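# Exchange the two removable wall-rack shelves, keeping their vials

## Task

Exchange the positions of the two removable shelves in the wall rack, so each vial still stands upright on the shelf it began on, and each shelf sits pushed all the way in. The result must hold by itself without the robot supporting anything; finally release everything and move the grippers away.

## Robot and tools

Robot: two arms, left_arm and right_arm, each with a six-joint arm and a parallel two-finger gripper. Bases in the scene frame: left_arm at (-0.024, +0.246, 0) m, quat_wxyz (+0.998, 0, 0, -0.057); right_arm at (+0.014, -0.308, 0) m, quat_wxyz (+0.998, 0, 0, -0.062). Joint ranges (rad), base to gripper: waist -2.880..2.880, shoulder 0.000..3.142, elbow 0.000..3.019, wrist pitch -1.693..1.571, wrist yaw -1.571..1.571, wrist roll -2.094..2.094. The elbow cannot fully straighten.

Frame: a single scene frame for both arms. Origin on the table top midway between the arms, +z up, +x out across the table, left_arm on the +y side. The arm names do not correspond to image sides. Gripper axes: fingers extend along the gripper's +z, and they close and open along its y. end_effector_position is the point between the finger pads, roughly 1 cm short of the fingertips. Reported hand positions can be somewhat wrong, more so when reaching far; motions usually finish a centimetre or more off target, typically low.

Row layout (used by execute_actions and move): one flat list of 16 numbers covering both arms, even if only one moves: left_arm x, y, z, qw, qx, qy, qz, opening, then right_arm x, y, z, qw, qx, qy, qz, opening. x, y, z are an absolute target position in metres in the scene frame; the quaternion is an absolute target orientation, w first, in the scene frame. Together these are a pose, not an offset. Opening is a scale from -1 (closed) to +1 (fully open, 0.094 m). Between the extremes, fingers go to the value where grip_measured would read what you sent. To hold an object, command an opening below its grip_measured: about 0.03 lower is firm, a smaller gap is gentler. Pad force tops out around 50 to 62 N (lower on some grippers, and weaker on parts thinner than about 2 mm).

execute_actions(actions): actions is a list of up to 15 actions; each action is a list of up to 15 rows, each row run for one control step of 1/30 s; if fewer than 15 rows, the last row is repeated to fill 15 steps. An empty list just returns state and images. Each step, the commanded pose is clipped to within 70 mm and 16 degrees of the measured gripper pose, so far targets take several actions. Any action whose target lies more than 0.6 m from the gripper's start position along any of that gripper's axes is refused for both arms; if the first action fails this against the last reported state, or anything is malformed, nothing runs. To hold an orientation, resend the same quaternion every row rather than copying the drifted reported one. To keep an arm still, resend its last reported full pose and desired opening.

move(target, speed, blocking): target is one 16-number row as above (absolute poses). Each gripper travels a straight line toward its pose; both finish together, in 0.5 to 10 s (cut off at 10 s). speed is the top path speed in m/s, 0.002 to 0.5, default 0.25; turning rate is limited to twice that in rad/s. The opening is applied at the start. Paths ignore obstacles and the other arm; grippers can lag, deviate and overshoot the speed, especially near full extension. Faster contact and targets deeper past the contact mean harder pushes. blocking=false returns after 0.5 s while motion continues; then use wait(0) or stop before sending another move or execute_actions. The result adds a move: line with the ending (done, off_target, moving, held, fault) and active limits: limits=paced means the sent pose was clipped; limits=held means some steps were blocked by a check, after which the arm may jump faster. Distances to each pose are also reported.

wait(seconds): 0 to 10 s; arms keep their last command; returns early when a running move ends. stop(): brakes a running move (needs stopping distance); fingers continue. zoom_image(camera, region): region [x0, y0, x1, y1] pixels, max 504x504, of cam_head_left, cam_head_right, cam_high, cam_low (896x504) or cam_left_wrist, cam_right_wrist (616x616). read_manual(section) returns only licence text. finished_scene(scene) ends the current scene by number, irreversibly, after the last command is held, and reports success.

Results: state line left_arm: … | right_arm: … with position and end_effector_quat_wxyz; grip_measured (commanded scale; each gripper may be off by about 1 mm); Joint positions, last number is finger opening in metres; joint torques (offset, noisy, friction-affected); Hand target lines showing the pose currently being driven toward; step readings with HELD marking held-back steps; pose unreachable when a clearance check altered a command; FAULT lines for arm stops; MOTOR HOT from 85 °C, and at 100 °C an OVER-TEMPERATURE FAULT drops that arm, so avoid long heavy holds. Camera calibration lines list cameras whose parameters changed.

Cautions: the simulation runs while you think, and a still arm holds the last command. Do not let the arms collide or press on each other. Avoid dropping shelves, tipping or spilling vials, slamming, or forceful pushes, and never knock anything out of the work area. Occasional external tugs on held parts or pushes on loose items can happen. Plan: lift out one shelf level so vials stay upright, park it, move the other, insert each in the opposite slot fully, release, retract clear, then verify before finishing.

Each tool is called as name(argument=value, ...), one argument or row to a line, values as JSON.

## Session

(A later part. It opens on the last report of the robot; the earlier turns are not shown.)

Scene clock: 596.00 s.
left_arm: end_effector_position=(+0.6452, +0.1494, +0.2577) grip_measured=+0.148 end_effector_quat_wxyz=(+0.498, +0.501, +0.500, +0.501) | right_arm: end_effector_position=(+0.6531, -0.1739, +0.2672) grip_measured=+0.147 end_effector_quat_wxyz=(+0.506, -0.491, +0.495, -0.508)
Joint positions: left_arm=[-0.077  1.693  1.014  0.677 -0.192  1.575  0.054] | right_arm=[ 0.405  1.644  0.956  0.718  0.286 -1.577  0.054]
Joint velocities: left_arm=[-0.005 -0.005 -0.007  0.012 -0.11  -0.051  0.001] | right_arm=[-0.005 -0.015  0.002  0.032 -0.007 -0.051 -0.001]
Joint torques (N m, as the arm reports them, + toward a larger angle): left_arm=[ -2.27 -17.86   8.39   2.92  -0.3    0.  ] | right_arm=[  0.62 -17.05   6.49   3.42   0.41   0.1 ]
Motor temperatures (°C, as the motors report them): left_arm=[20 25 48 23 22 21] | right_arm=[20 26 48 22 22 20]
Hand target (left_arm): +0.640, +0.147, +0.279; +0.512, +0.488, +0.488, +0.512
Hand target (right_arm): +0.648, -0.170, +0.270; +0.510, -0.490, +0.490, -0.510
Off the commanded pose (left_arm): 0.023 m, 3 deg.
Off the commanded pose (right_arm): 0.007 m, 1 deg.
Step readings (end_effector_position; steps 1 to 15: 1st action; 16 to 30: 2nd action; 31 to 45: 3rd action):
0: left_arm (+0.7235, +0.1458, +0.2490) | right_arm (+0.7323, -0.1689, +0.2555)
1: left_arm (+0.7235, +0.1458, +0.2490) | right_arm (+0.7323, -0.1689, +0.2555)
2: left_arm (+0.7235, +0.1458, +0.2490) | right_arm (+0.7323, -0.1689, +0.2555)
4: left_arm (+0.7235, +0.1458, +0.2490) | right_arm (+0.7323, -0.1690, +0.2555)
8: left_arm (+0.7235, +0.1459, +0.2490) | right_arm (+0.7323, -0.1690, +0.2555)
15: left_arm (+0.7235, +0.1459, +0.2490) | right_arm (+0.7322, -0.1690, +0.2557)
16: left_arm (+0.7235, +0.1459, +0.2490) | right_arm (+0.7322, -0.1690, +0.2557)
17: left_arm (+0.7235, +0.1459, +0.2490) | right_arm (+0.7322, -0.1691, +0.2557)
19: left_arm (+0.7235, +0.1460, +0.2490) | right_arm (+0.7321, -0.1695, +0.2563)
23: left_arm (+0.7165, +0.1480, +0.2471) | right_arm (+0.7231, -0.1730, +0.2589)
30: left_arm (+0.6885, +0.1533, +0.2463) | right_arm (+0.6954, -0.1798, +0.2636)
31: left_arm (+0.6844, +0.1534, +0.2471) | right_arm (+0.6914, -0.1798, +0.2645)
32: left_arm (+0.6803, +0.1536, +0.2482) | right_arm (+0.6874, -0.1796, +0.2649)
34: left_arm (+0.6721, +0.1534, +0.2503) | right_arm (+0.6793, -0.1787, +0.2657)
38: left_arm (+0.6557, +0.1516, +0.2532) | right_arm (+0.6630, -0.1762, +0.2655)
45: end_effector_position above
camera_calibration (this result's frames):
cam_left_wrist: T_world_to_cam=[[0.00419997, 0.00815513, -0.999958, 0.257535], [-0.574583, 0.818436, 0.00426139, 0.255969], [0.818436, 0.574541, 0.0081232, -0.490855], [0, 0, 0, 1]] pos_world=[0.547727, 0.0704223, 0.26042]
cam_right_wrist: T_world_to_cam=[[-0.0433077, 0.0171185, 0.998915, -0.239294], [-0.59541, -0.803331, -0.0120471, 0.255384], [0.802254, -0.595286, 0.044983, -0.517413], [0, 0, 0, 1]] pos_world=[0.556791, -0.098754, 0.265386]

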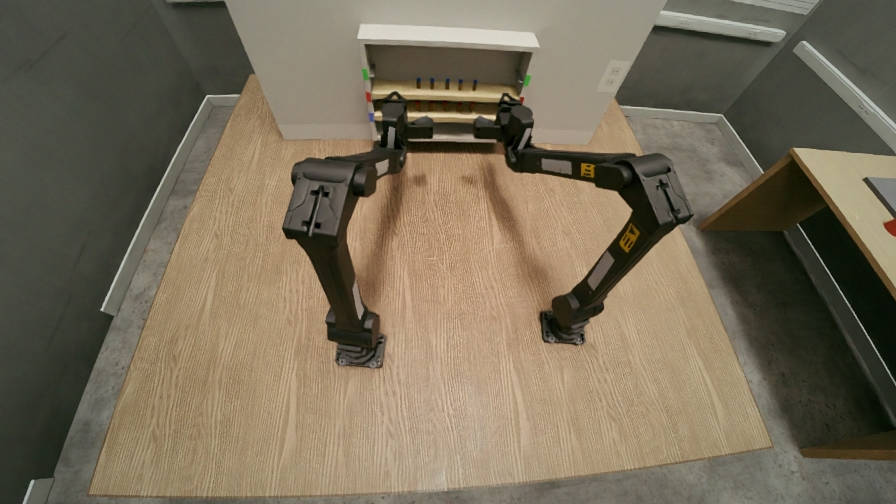

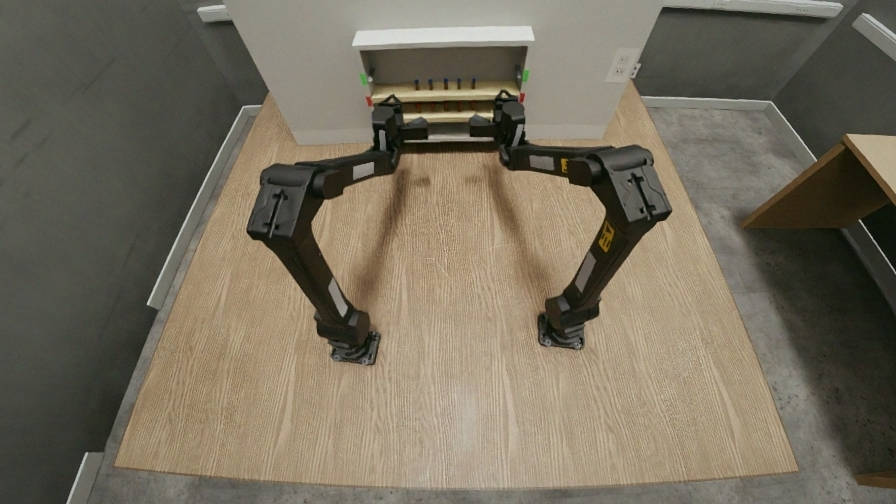

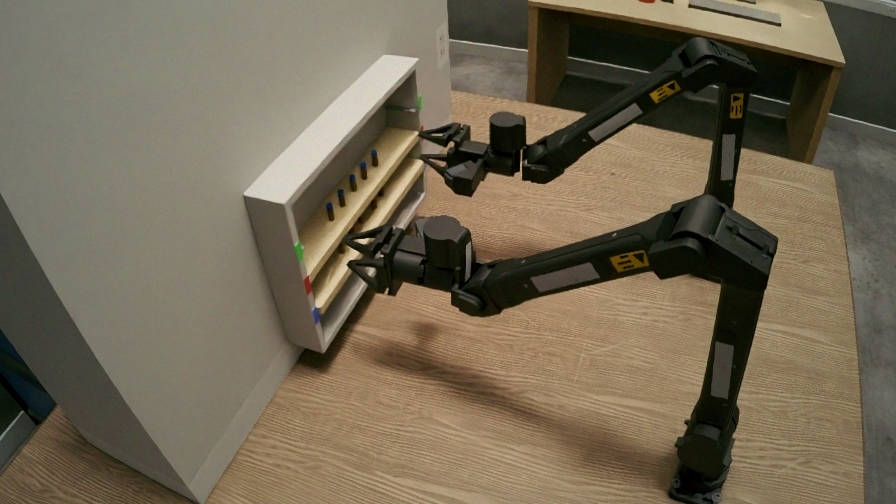

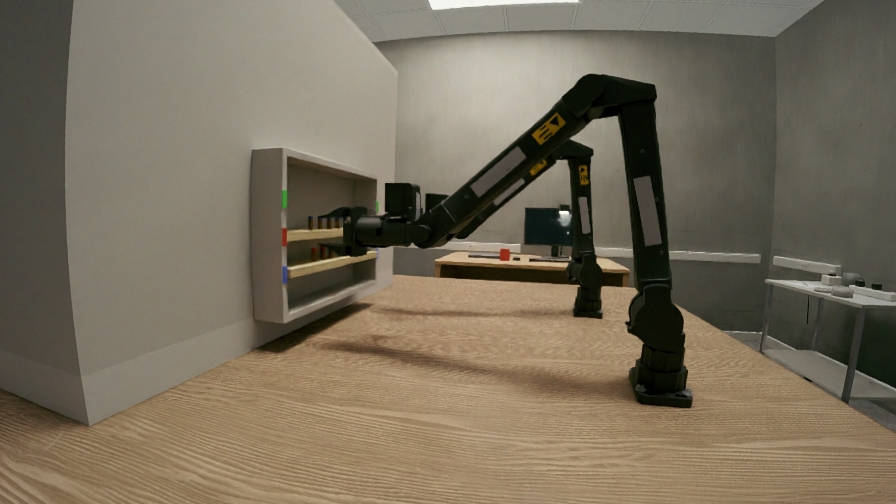

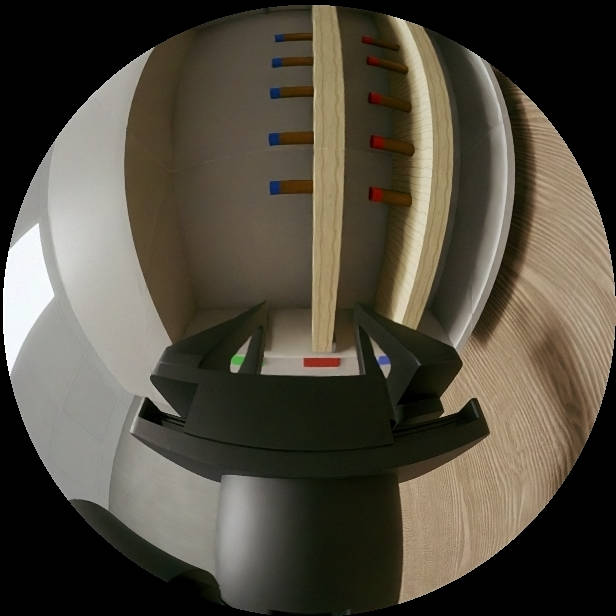

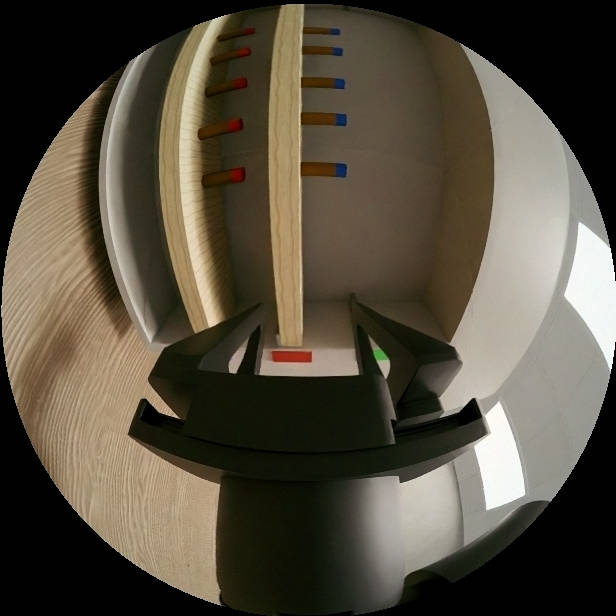

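move(
  target=[0.645,0.148,0.186,0.507,0.493,0.493,0.507,0.15,0.652,-0.170,0.193,0.507,-0.493,0.493,-0.507,0.15],
  speed=0.25,
)

move(
  target=[0.68,0.150,0.194,0.507,0.493,0.493,0.507,0.15,0.686,-0.170,0.203,0.509,-0.491,0.491,-0.509,0.15],
  speed=0.12,
)

Scene clock: 603.60 s.
left_arm: end_effector_position=(+0.6447, +0.1496, +0.1725) grip_measured=+0.148 end_effector_quat_wxyz=(+0.495, +0.504, +0.502, +0.499) | right_arm: end_effector_position=(+0.6553, -0.1733, +0.1858) grip_measured=+0.147 end_effector_quat_wxyz=(+0.500, -0.498, +0.498, -0.504)
Joint positions: left_arm=[-0.077  1.858  0.959  0.886 -0.192  1.575  0.054] | right_arm=[ 0.405  1.807  0.909  0.905  0.286 -1.577  0.054]
Joint velocities: left_arm=[ 0.005  0.005 -0.012 -0.012  0.037  0.022 -0.001] | right_arm=[-0.005 -0.015 -0.007 -0.012 -0.037  0.066 -0.   ]
Joint torques (N m, as the arm reports them, + toward a larger angle): left_arm=[ -1.66 -16.7    7.71   3.03  -0.17  -0.05] | right_arm=[  0.69 -17.53   6.09   3.42   0.28   0.15]
Motor temperatures (°C, as the motors report them): left_arm=[20 25 45 23 22 21] | right_arm=[20 26 44 22 22 20]
Hand target (left_arm): +0.645, +0.148, +0.186; +0.507, +0.493, +0.493, +0.507
Hand target (right_arm): +0.653, -0.170, +0.193; +0.507, -0.493, +0.493, -0.507
Off the commanded pose (left_arm): 0.014 m, 2 deg.
Off the commanded pose (right_arm): 0.009 m, 1 deg.
move: off_target (left_arm)
camera_calibration (this result's frames):
cam_left_wrist: T_world_to_cam=[[-0.0062905, 0.0101803, -0.999928, 0.178846], [-0.57481, 0.8182, 0.0119462, 0.254729], [0.818263, 0.574844, 0.000704854, -0.488464], [0, 0, 0, 1]] pos_world=[0.547238, 0.0705508, 0.176134]
cam_right_wrist: T_world_to_cam=[[-0.0224266, 0.0231629, 0.99948, -0.170539], [-0.595788, -0.803125, 0.00524397, 0.253272], [0.802829, -0.59536, 0.0318116, -0.513137], [0, 0, 0, 1]] pos_world=[0.559033, -0.0981425, 0.185446]

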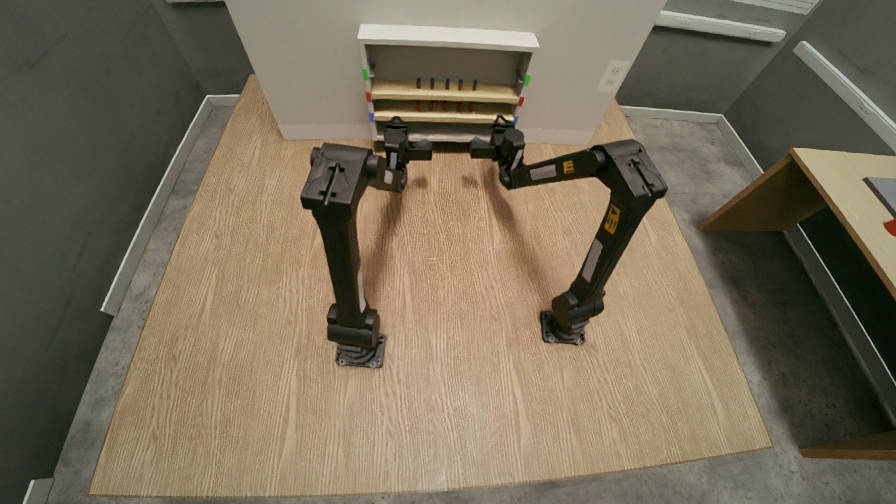

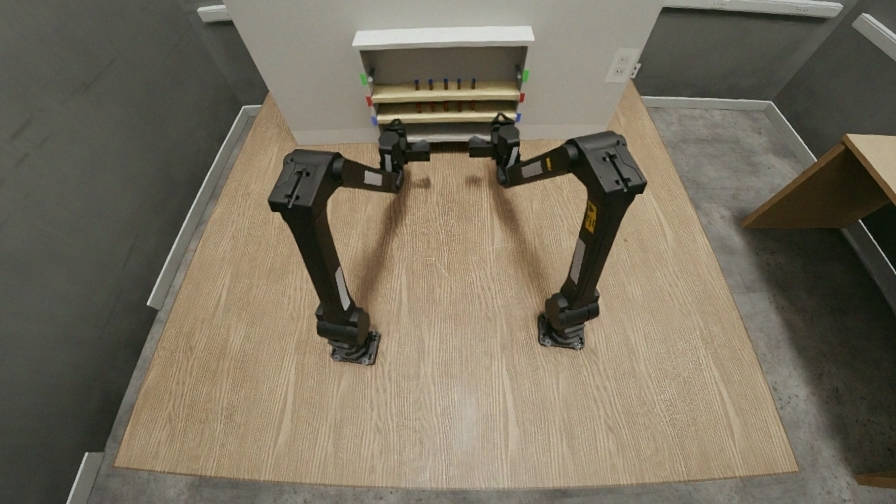

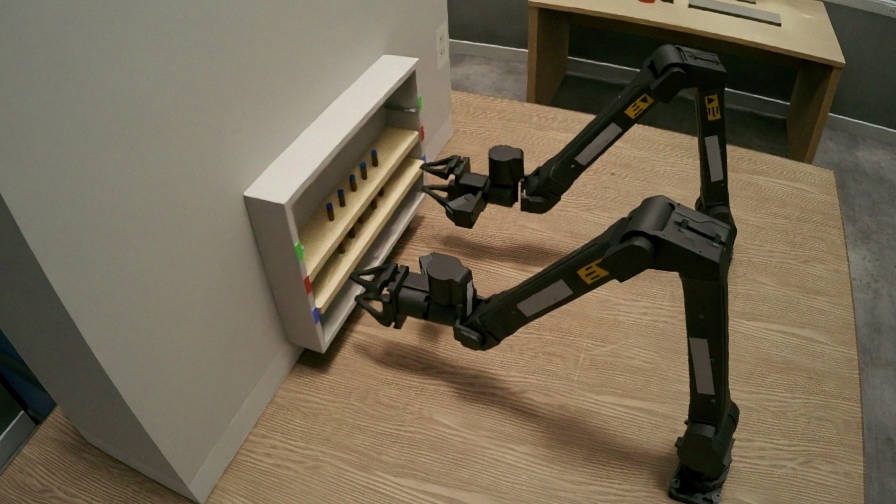

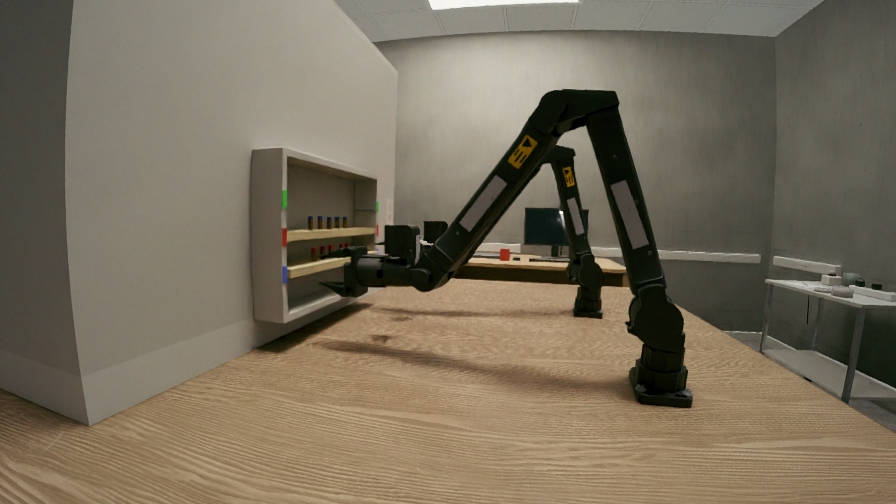

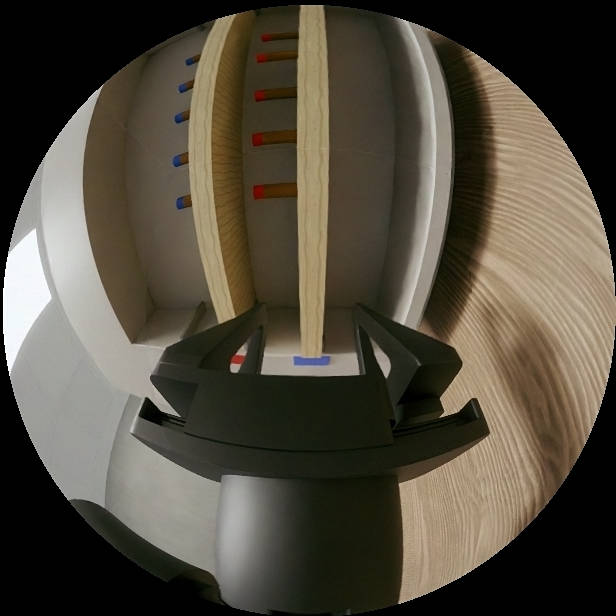

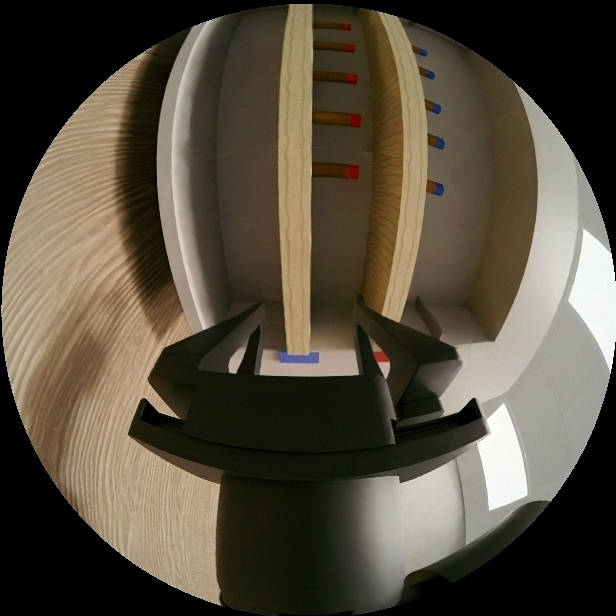

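Scene clock: 604.43 s.
left_arm: end_effector_position=(+0.6633, +0.1484, +0.1887) grip_measured=+0.148 end_effector_quat_wxyz=(+0.505, +0.497, +0.494, +0.504) | right_arm: end_effector_position=(+0.6689, -0.1673, +0.1919) grip_measured=+0.147 end_effector_quat_wxyz=(+0.504, -0.499, +0.494, -0.502)
Joint positions: left_arm=[-0.071  1.872  1.02   0.871 -0.181  1.575  0.054] | right_arm=[ 0.405  1.822  0.954  0.881  0.274 -1.577  0.054]
Joint velocities: left_arm=[-0.005  0.015 -0.002 -0.007 -0.022 -0.037  0.   ] | right_arm=[-0.005 -0.015 -0.012 -0.002 -0.022  0.022  0.   ]
Joint torques (N m, as the arm reports them, + toward a larger angle): left_arm=[ -0.71 -15.19  11.54   1.05   0.03  -0.06] | right_arm=[ -0.41 -15.65   9.82   2.18  -0.04   0.13]
Motor temperatures (°C, as the motors report them): left_arm=[20 25 45 23 22 21] | right_arm=[20 26 44 22 22 20]
Hand target (left_arm): +0.679, +0.150, +0.194; +0.507, +0.493, +0.493, +0.507
Hand target (right_arm): +0.685, -0.170, +0.204; +0.509, -0.491, +0.491, -0.509
Off the commanded pose (left_arm): 0.018 m, 1 deg.
Off the commanded pose (right_arm): 0.021 m, 1 deg.
move: off_target (left_arm, right_arm)
camera_calibration (this result's frames):
cam_left_wrist: T_world_to_cam=[[0.0241059, 0.00440803, -0.9997, 0.1758], [-0.570771, 0.821046, -0.0101428, 0.26729], [0.820755, 0.570845, 0.022308, -0.508184], [0, 0, 0, 1]] pos_world=[0.565418, 0.0698614, 0.189795]
cam_right_wrist: T_world_to_cam=[[-0.0282271, 0.0213855, 0.999373, -0.172958], [-0.585957, -0.810342, 0.000790166, 0.259231], [0.80985, -0.585567, 0.0354045, -0.524386], [0, 0, 0, 1]] pos_world=[0.571691, -0.0932989, 0.19121]

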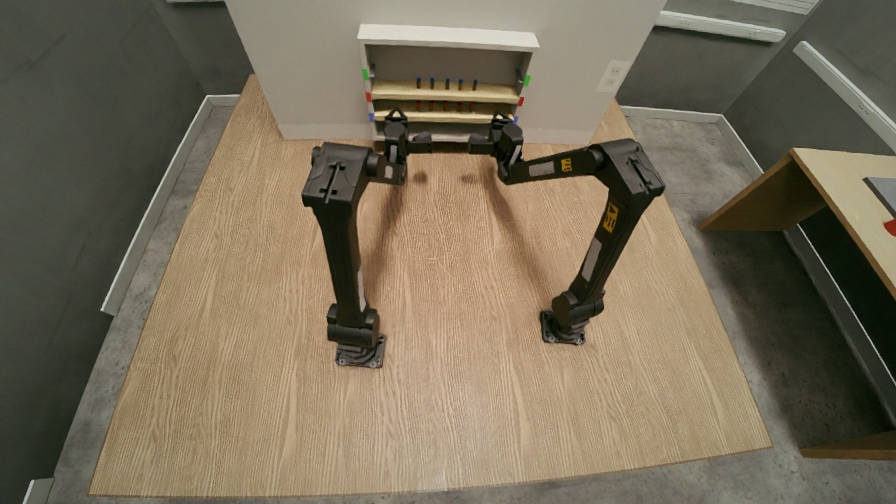

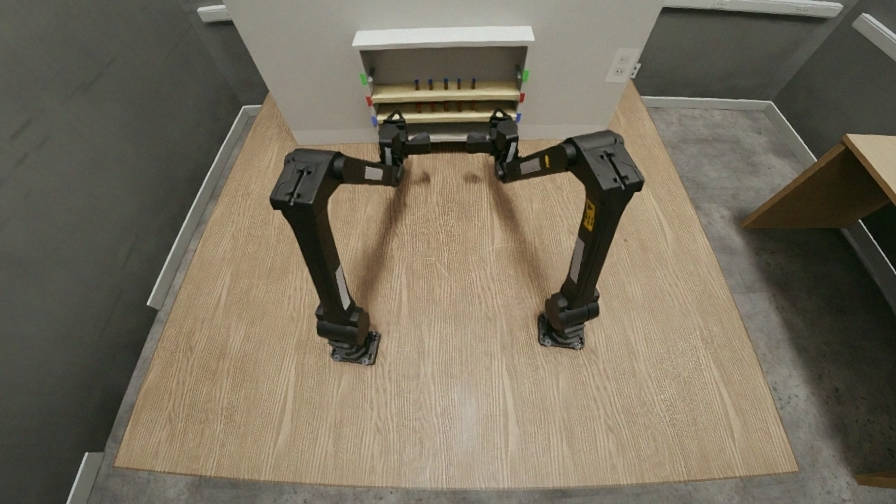

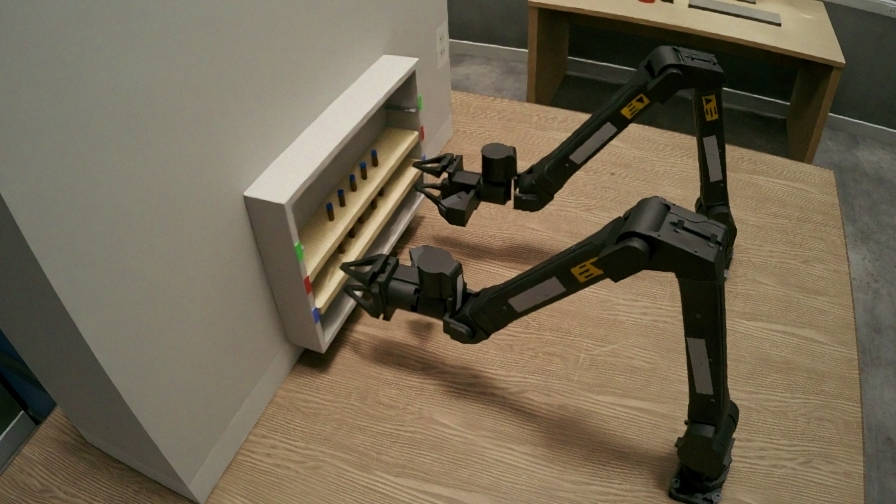

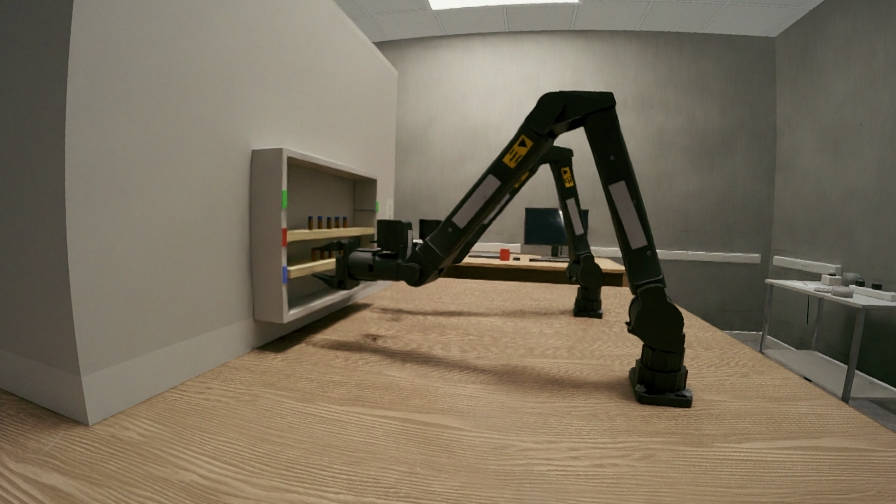

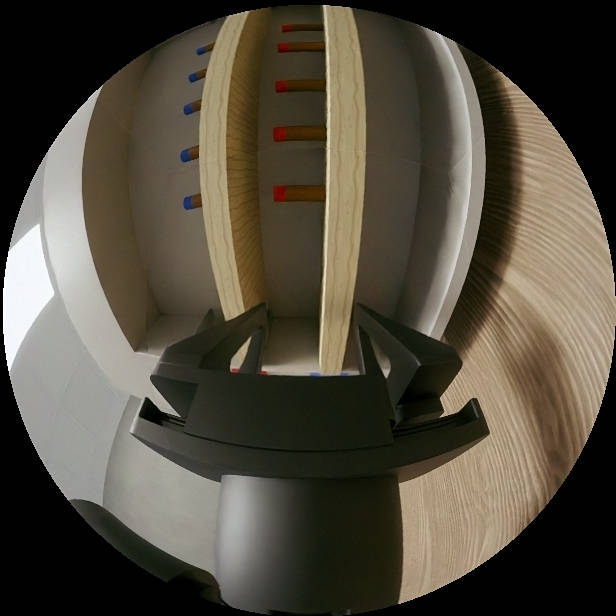

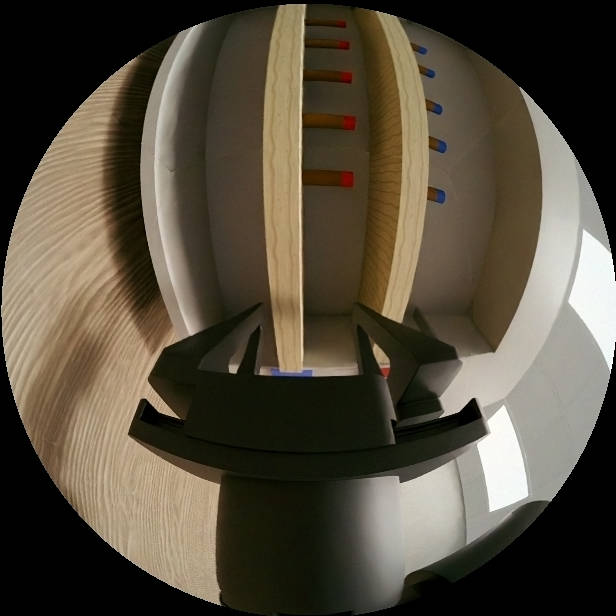

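execute_actions(
  actions=[
    [[0.682,0.150,0.191,0.506,0.494,0.494,0.506,0.15,0.688,-0.170,0.201,0.508,-0.492,0.492,-0.508,0.15],[0.684,0.150,0.188,0.505,0.495,0.495,0.505,0.15,0.690,-0.170,0.198,0.507,-0.493,0.493,-0.507,0.15],[0.687,0.150,0.186,0.505,0.495,0.495,0.505,0.15,0.693,-0.170,0.196,0.507,-0.493,0.493,-0.507,0.15],[0.691,0.150,0.185,0.505,0.495,0.495,0.505,0.15,0.697,-0.170,0.196,0.507,-0.493,0.493,-0.507,0.15],[0.695,0.150,0.185,0.505,0.495,0.495,0.505,0.15,0.701,-0.170,0.196,0.507,-0.493,0.493,-0.507,0.15],[0.699,0.150,0.185,0.505,0.495,0.495,0.505,0.15,0.705,-0.170,0.196,0.507,-0.493,0.493,-0.507,0.15],[0.703,0.150,0.185,0.505,0.495,0.495,0.505,0.15,0.709,-0.170,0.196,0.507,-0.493,0.493,-0.507,0.15],[0.707,0.150,0.185,0.505,0.495,0.495,0.505,0.15,0.713,-0.170,0.196,0.507,-0.493,0.493,-0.507,0.15],[0.711,0.150,0.185,0.505,0.495,0.495,0.505,0.15,0.717,-0.170,0.196,0.507,-0.493,0.493,-0.507,0.15],[0.715,0.150,0.185,0.505,0.495,0.495,0.505,0.15,0.721,-0.170,0.196,0.507,-0.493,0.493,-0.507,0.15],[0.719,0.150,0.185,0.505,0.495,0.495,0.505,0.15,0.725,-0.170,0.196,0.507,-0.493,0.493,-0.507,0.15],[0.723,0.150,0.185,0.505,0.495,0.495,0.505,0.15,0.729,-0.170,0.196,0.507,-0.493,0.493,-0.507,0.15],[0.727,0.150,0.185,0.505,0.495,0.495,0.505,0.15,0.733,-0.170,0.196,0.507,-0.493,0.493,-0.507,0.15],[0.730,0.150,0.185,0.505,0.495,0.495,0.505,0.15,0.736,-0.170,0.196,0.507,-0.493,0.493,-0.507,0.15],[0.732,0.150,0.185,0.505,0.495,0.495,0.505,0.15,0.738,-0.170,0.196,0.507,-0.493,0.493,-0.507,0.15]],
  ],
)

wait(
  seconds=0.3,
)

Scene clock: 627.03 s.
left_arm: end_effector_position=(+0.7068, +0.1473, +0.1733) grip_measured=+0.148 end_effector_quat_wxyz=(+0.500, +0.503, +0.498, +0.500) | right_arm: end_effector_position=(+0.7131, -0.1668, +0.1812) grip_measured=+0.147 end_effector_quat_wxyz=(+0.500, -0.504, +0.497, -0.499)
Joint positions: left_arm=[-0.058  1.972  1.154  0.816 -0.167  1.575  0.054] | right_arm=[ 0.383  1.916  1.085  0.828  0.251 -1.577  0.054]
Joint velocities: left_arm=[ 0.034  0.171  0.344 -0.139  0.11   0.022 -0.   ] | right_arm=[-0.063  0.161  0.335 -0.139 -0.051 -0.037 -0.   ]
Joint torques (N m, as the arm reports them, + toward a larger angle): left_arm=[ -0.56 -18.06  12.24   1.45   0.03  -0.08] | right_arm=[ -0.08 -18.73  10.2    2.25  -0.07   0.15]
Motor temperatures (°C, as the motors report them): left_arm=[20 25 44 23 21 21] | right_arm=[20 26 42 21 22 20]
Hand target (left_arm): +0.729, +0.150, +0.186; +0.505, +0.495, +0.495, +0.505
Hand target (right_arm): +0.735, -0.171, +0.197; +0.507, -0.493, +0.493, -0.507
Off the commanded pose (left_arm): 0.028 m, 1 deg.
Off the commanded pose (right_arm): 0.029 m, 2 deg.
Step readings (end_effector_position):
0: left_arm (+0.6634, +0.1484, +0.1875) | right_arm (+0.6689, -0.1673, +0.1917)
1: left_arm (+0.6634, +0.1483, +0.1872) | right_arm (+0.6689, -0.1672, +0.1914)
2: left_arm (+0.6637, +0.1482, +0.1868) | right_arm (+0.6692, -0.1670, +0.1907)
4: left_arm (+0.6661, +0.1477, +0.1851) | right_arm (+0.6719, -0.1662, +0.1890)
8: left_arm (+0.6791, +0.1464, +0.1783) | right_arm (+0.6850, -0.1649, +0.1832)
15: end_effector_position above
camera_calibration (this result's frames):
cam_left_wrist: T_world_to_cam=[[0.0042438, 0.00807965, -0.999958, 0.172973], [-0.569263, 0.822145, 0.00422698, 0.289189], [0.822145, 0.569221, 0.00808847, -0.541131], [0, 0, 0, 1]] pos_world=[0.608778, 0.0688704, 0.17612]
cam_right_wrist: T_world_to_cam=[[-0.0132245, 0.0256601, 0.999583, -0.17097], [-0.584925, -0.810982, 0.01308, 0.282432], [0.81098, -0.584508, 0.0257341, -0.558447], [0, 0, 0, 1]] pos_world=[0.61583, -0.092982, 0.181576]

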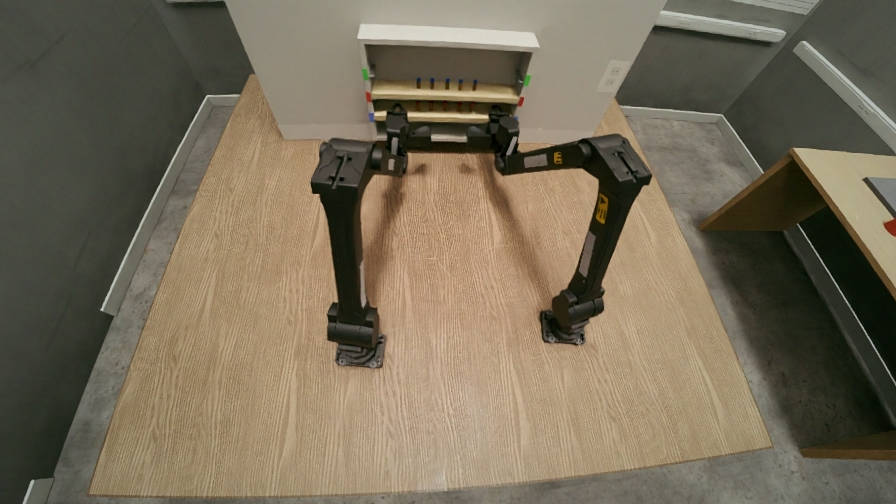

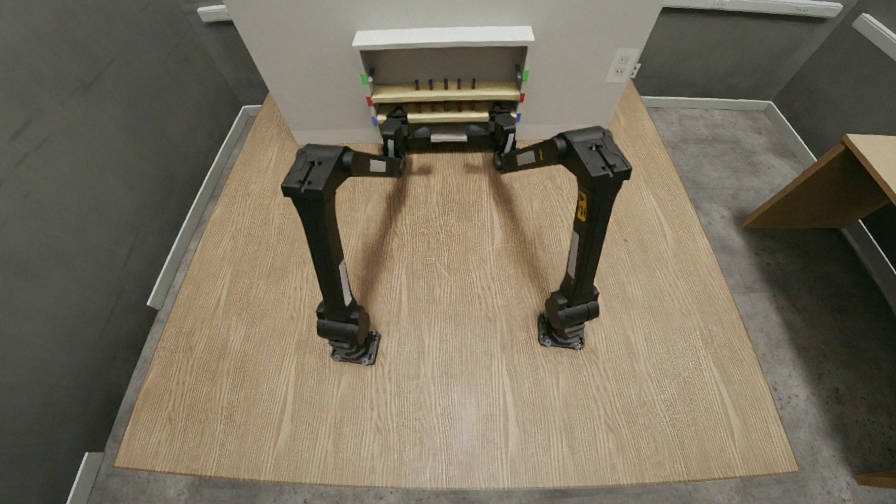

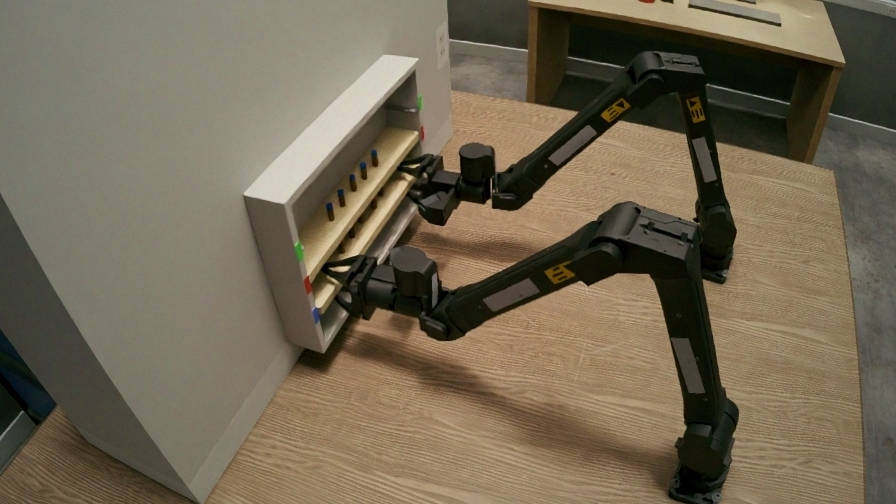

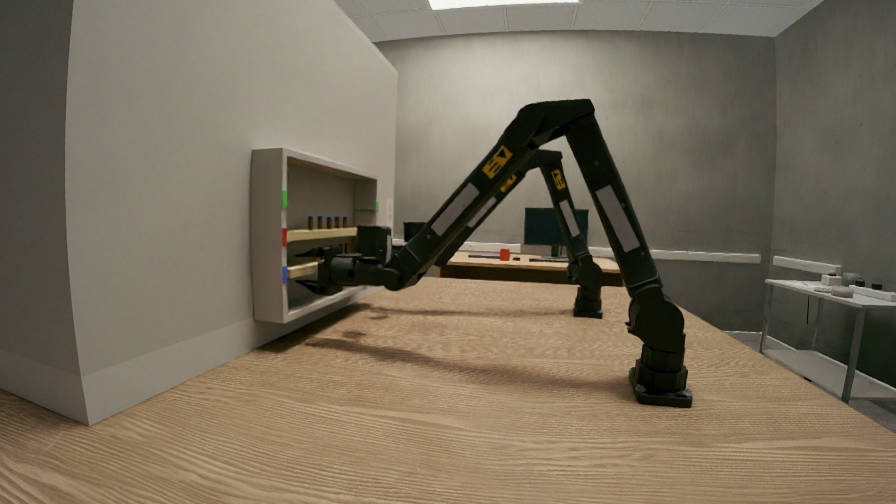

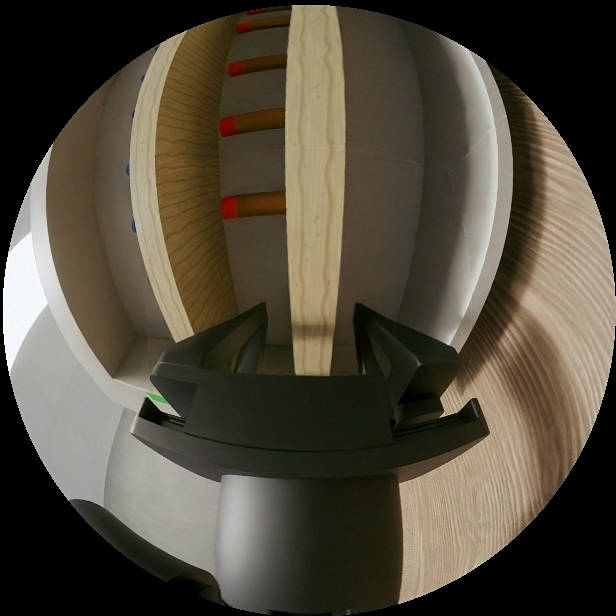

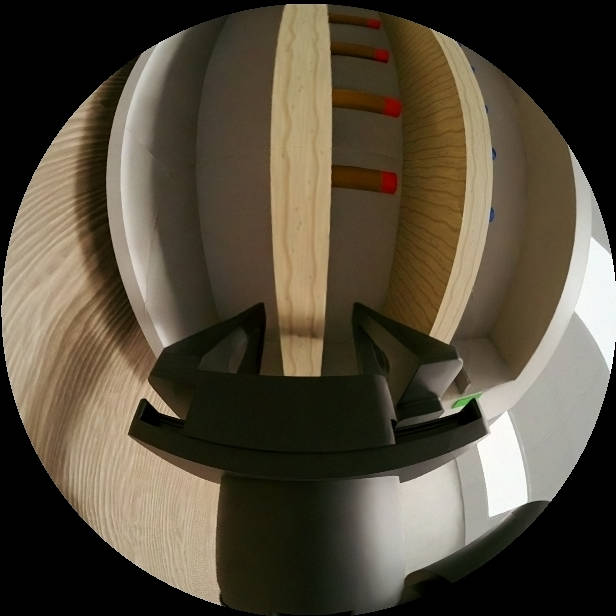

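Scene clock: 627.33 s.
left_arm: end_effector_position=(+0.7134, +0.1486, +0.1755) grip_measured=+0.148 end_effector_quat_wxyz=(+0.500, +0.501, +0.498, +0.501) | right_arm: end_effector_position=(+0.7199, -0.1685, +0.1830) grip_measured=+0.147 end_effector_quat_wxyz=(+0.500, -0.502, +0.497, -0.501)
Joint positions: left_arm=[-0.055  1.981  1.175  0.808 -0.166  1.575  0.054] | right_arm=[ 0.378  1.925  1.106  0.821  0.25  -1.577  0.054]
Joint velocities: left_arm=[-0.015 -0.005 -0.002 -0.002 -0.022 -0.022 -0.   ] | right_arm=[ 0.005 -0.015  0.007  0.012  0.066 -0.037 -0.   ]
Joint torques (N m, as the arm reports them, + toward a larger angle): left_arm=[ -1.22 -17.43  12.13   1.1    0.03  -0.08] | right_arm=[ -0.59 -18.84  10.12   2.26  -0.04   0.14]
Motor temperatures (°C, as the motors report them): left_arm=[20 25 44 23 21 21] | right_arm=[20 26 42 21 22 20]
Hand target (left_arm): +0.729, +0.150, +0.186; +0.505, +0.495, +0.495, +0.505
Hand target (right_arm): +0.735, -0.171, +0.197; +0.507, -0.493, +0.493, -0.507
Off the commanded pose (left_arm): 0.021 m, 1 deg.
Off the commanded pose (right_arm): 0.022 m, 2 deg.
wait: 0.30 s; at rest by 0.27 s
camera_calibration (this result's frames):
cam_left_wrist: T_world_to_cam=[[0.00835565, 0.00738849, -0.999938, 0.172209], [-0.571781, 0.820406, 0.00128404, 0.294363], [0.820364, 0.571734, 0.0110796, -0.546976], [0, 0, 0, 1]] pos_world=[0.615591, 0.0699553, 0.177881]
cam_right_wrist: T_world_to_cam=[[-0.016447, 0.0248435, 0.999556, -0.170496], [-0.588053, -0.808755, 0.0104252, 0.288106], [0.808655, -0.58762, 0.027911, -0.564219], [0, 0, 0, 1]] pos_world=[0.622876, -0.0943039, 0.183165]

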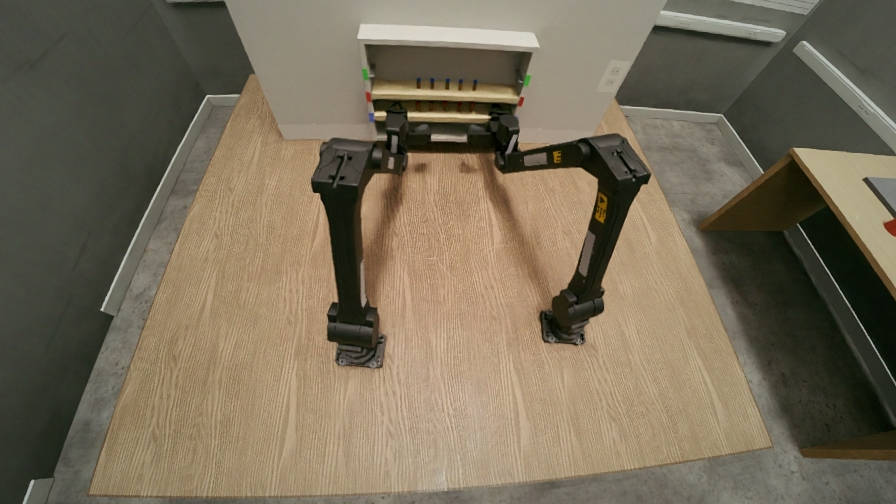

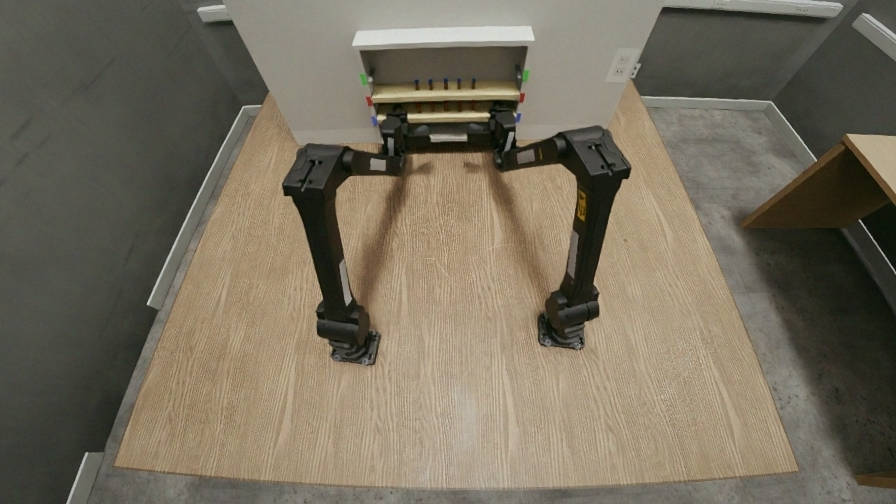

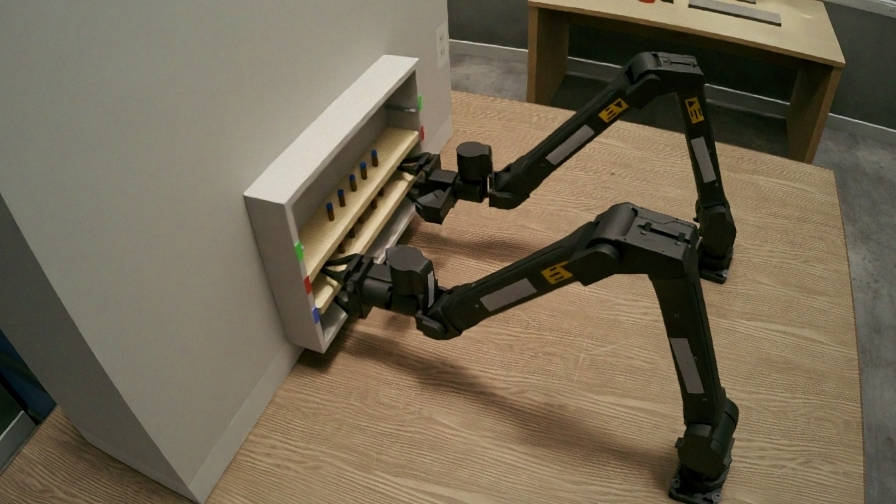

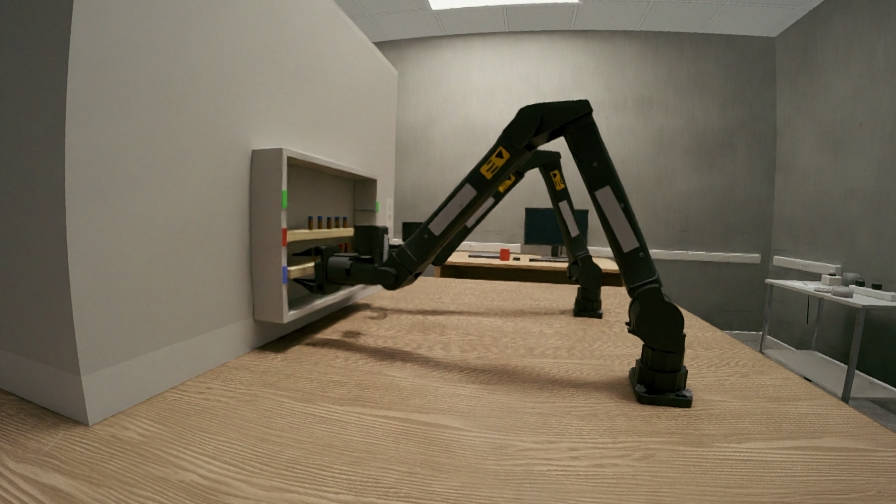

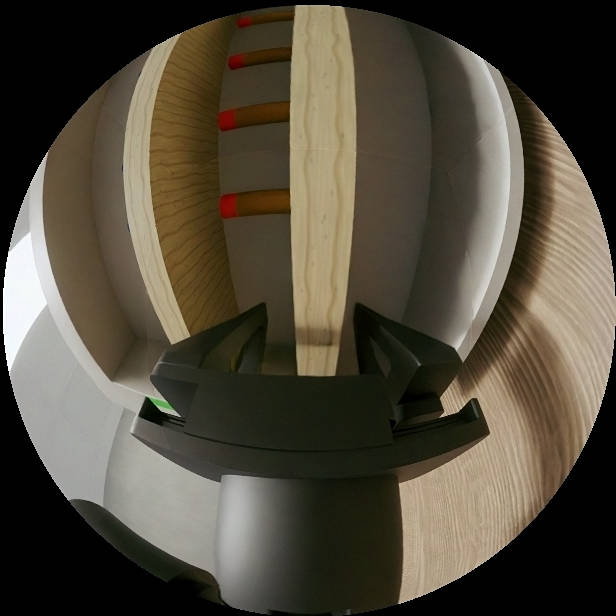

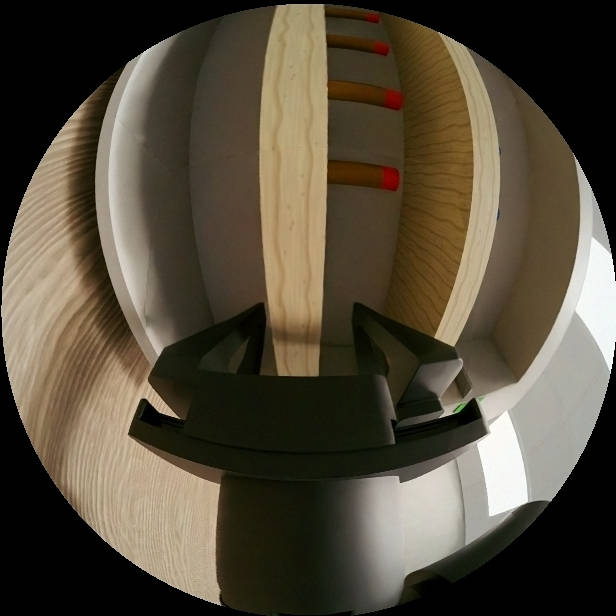

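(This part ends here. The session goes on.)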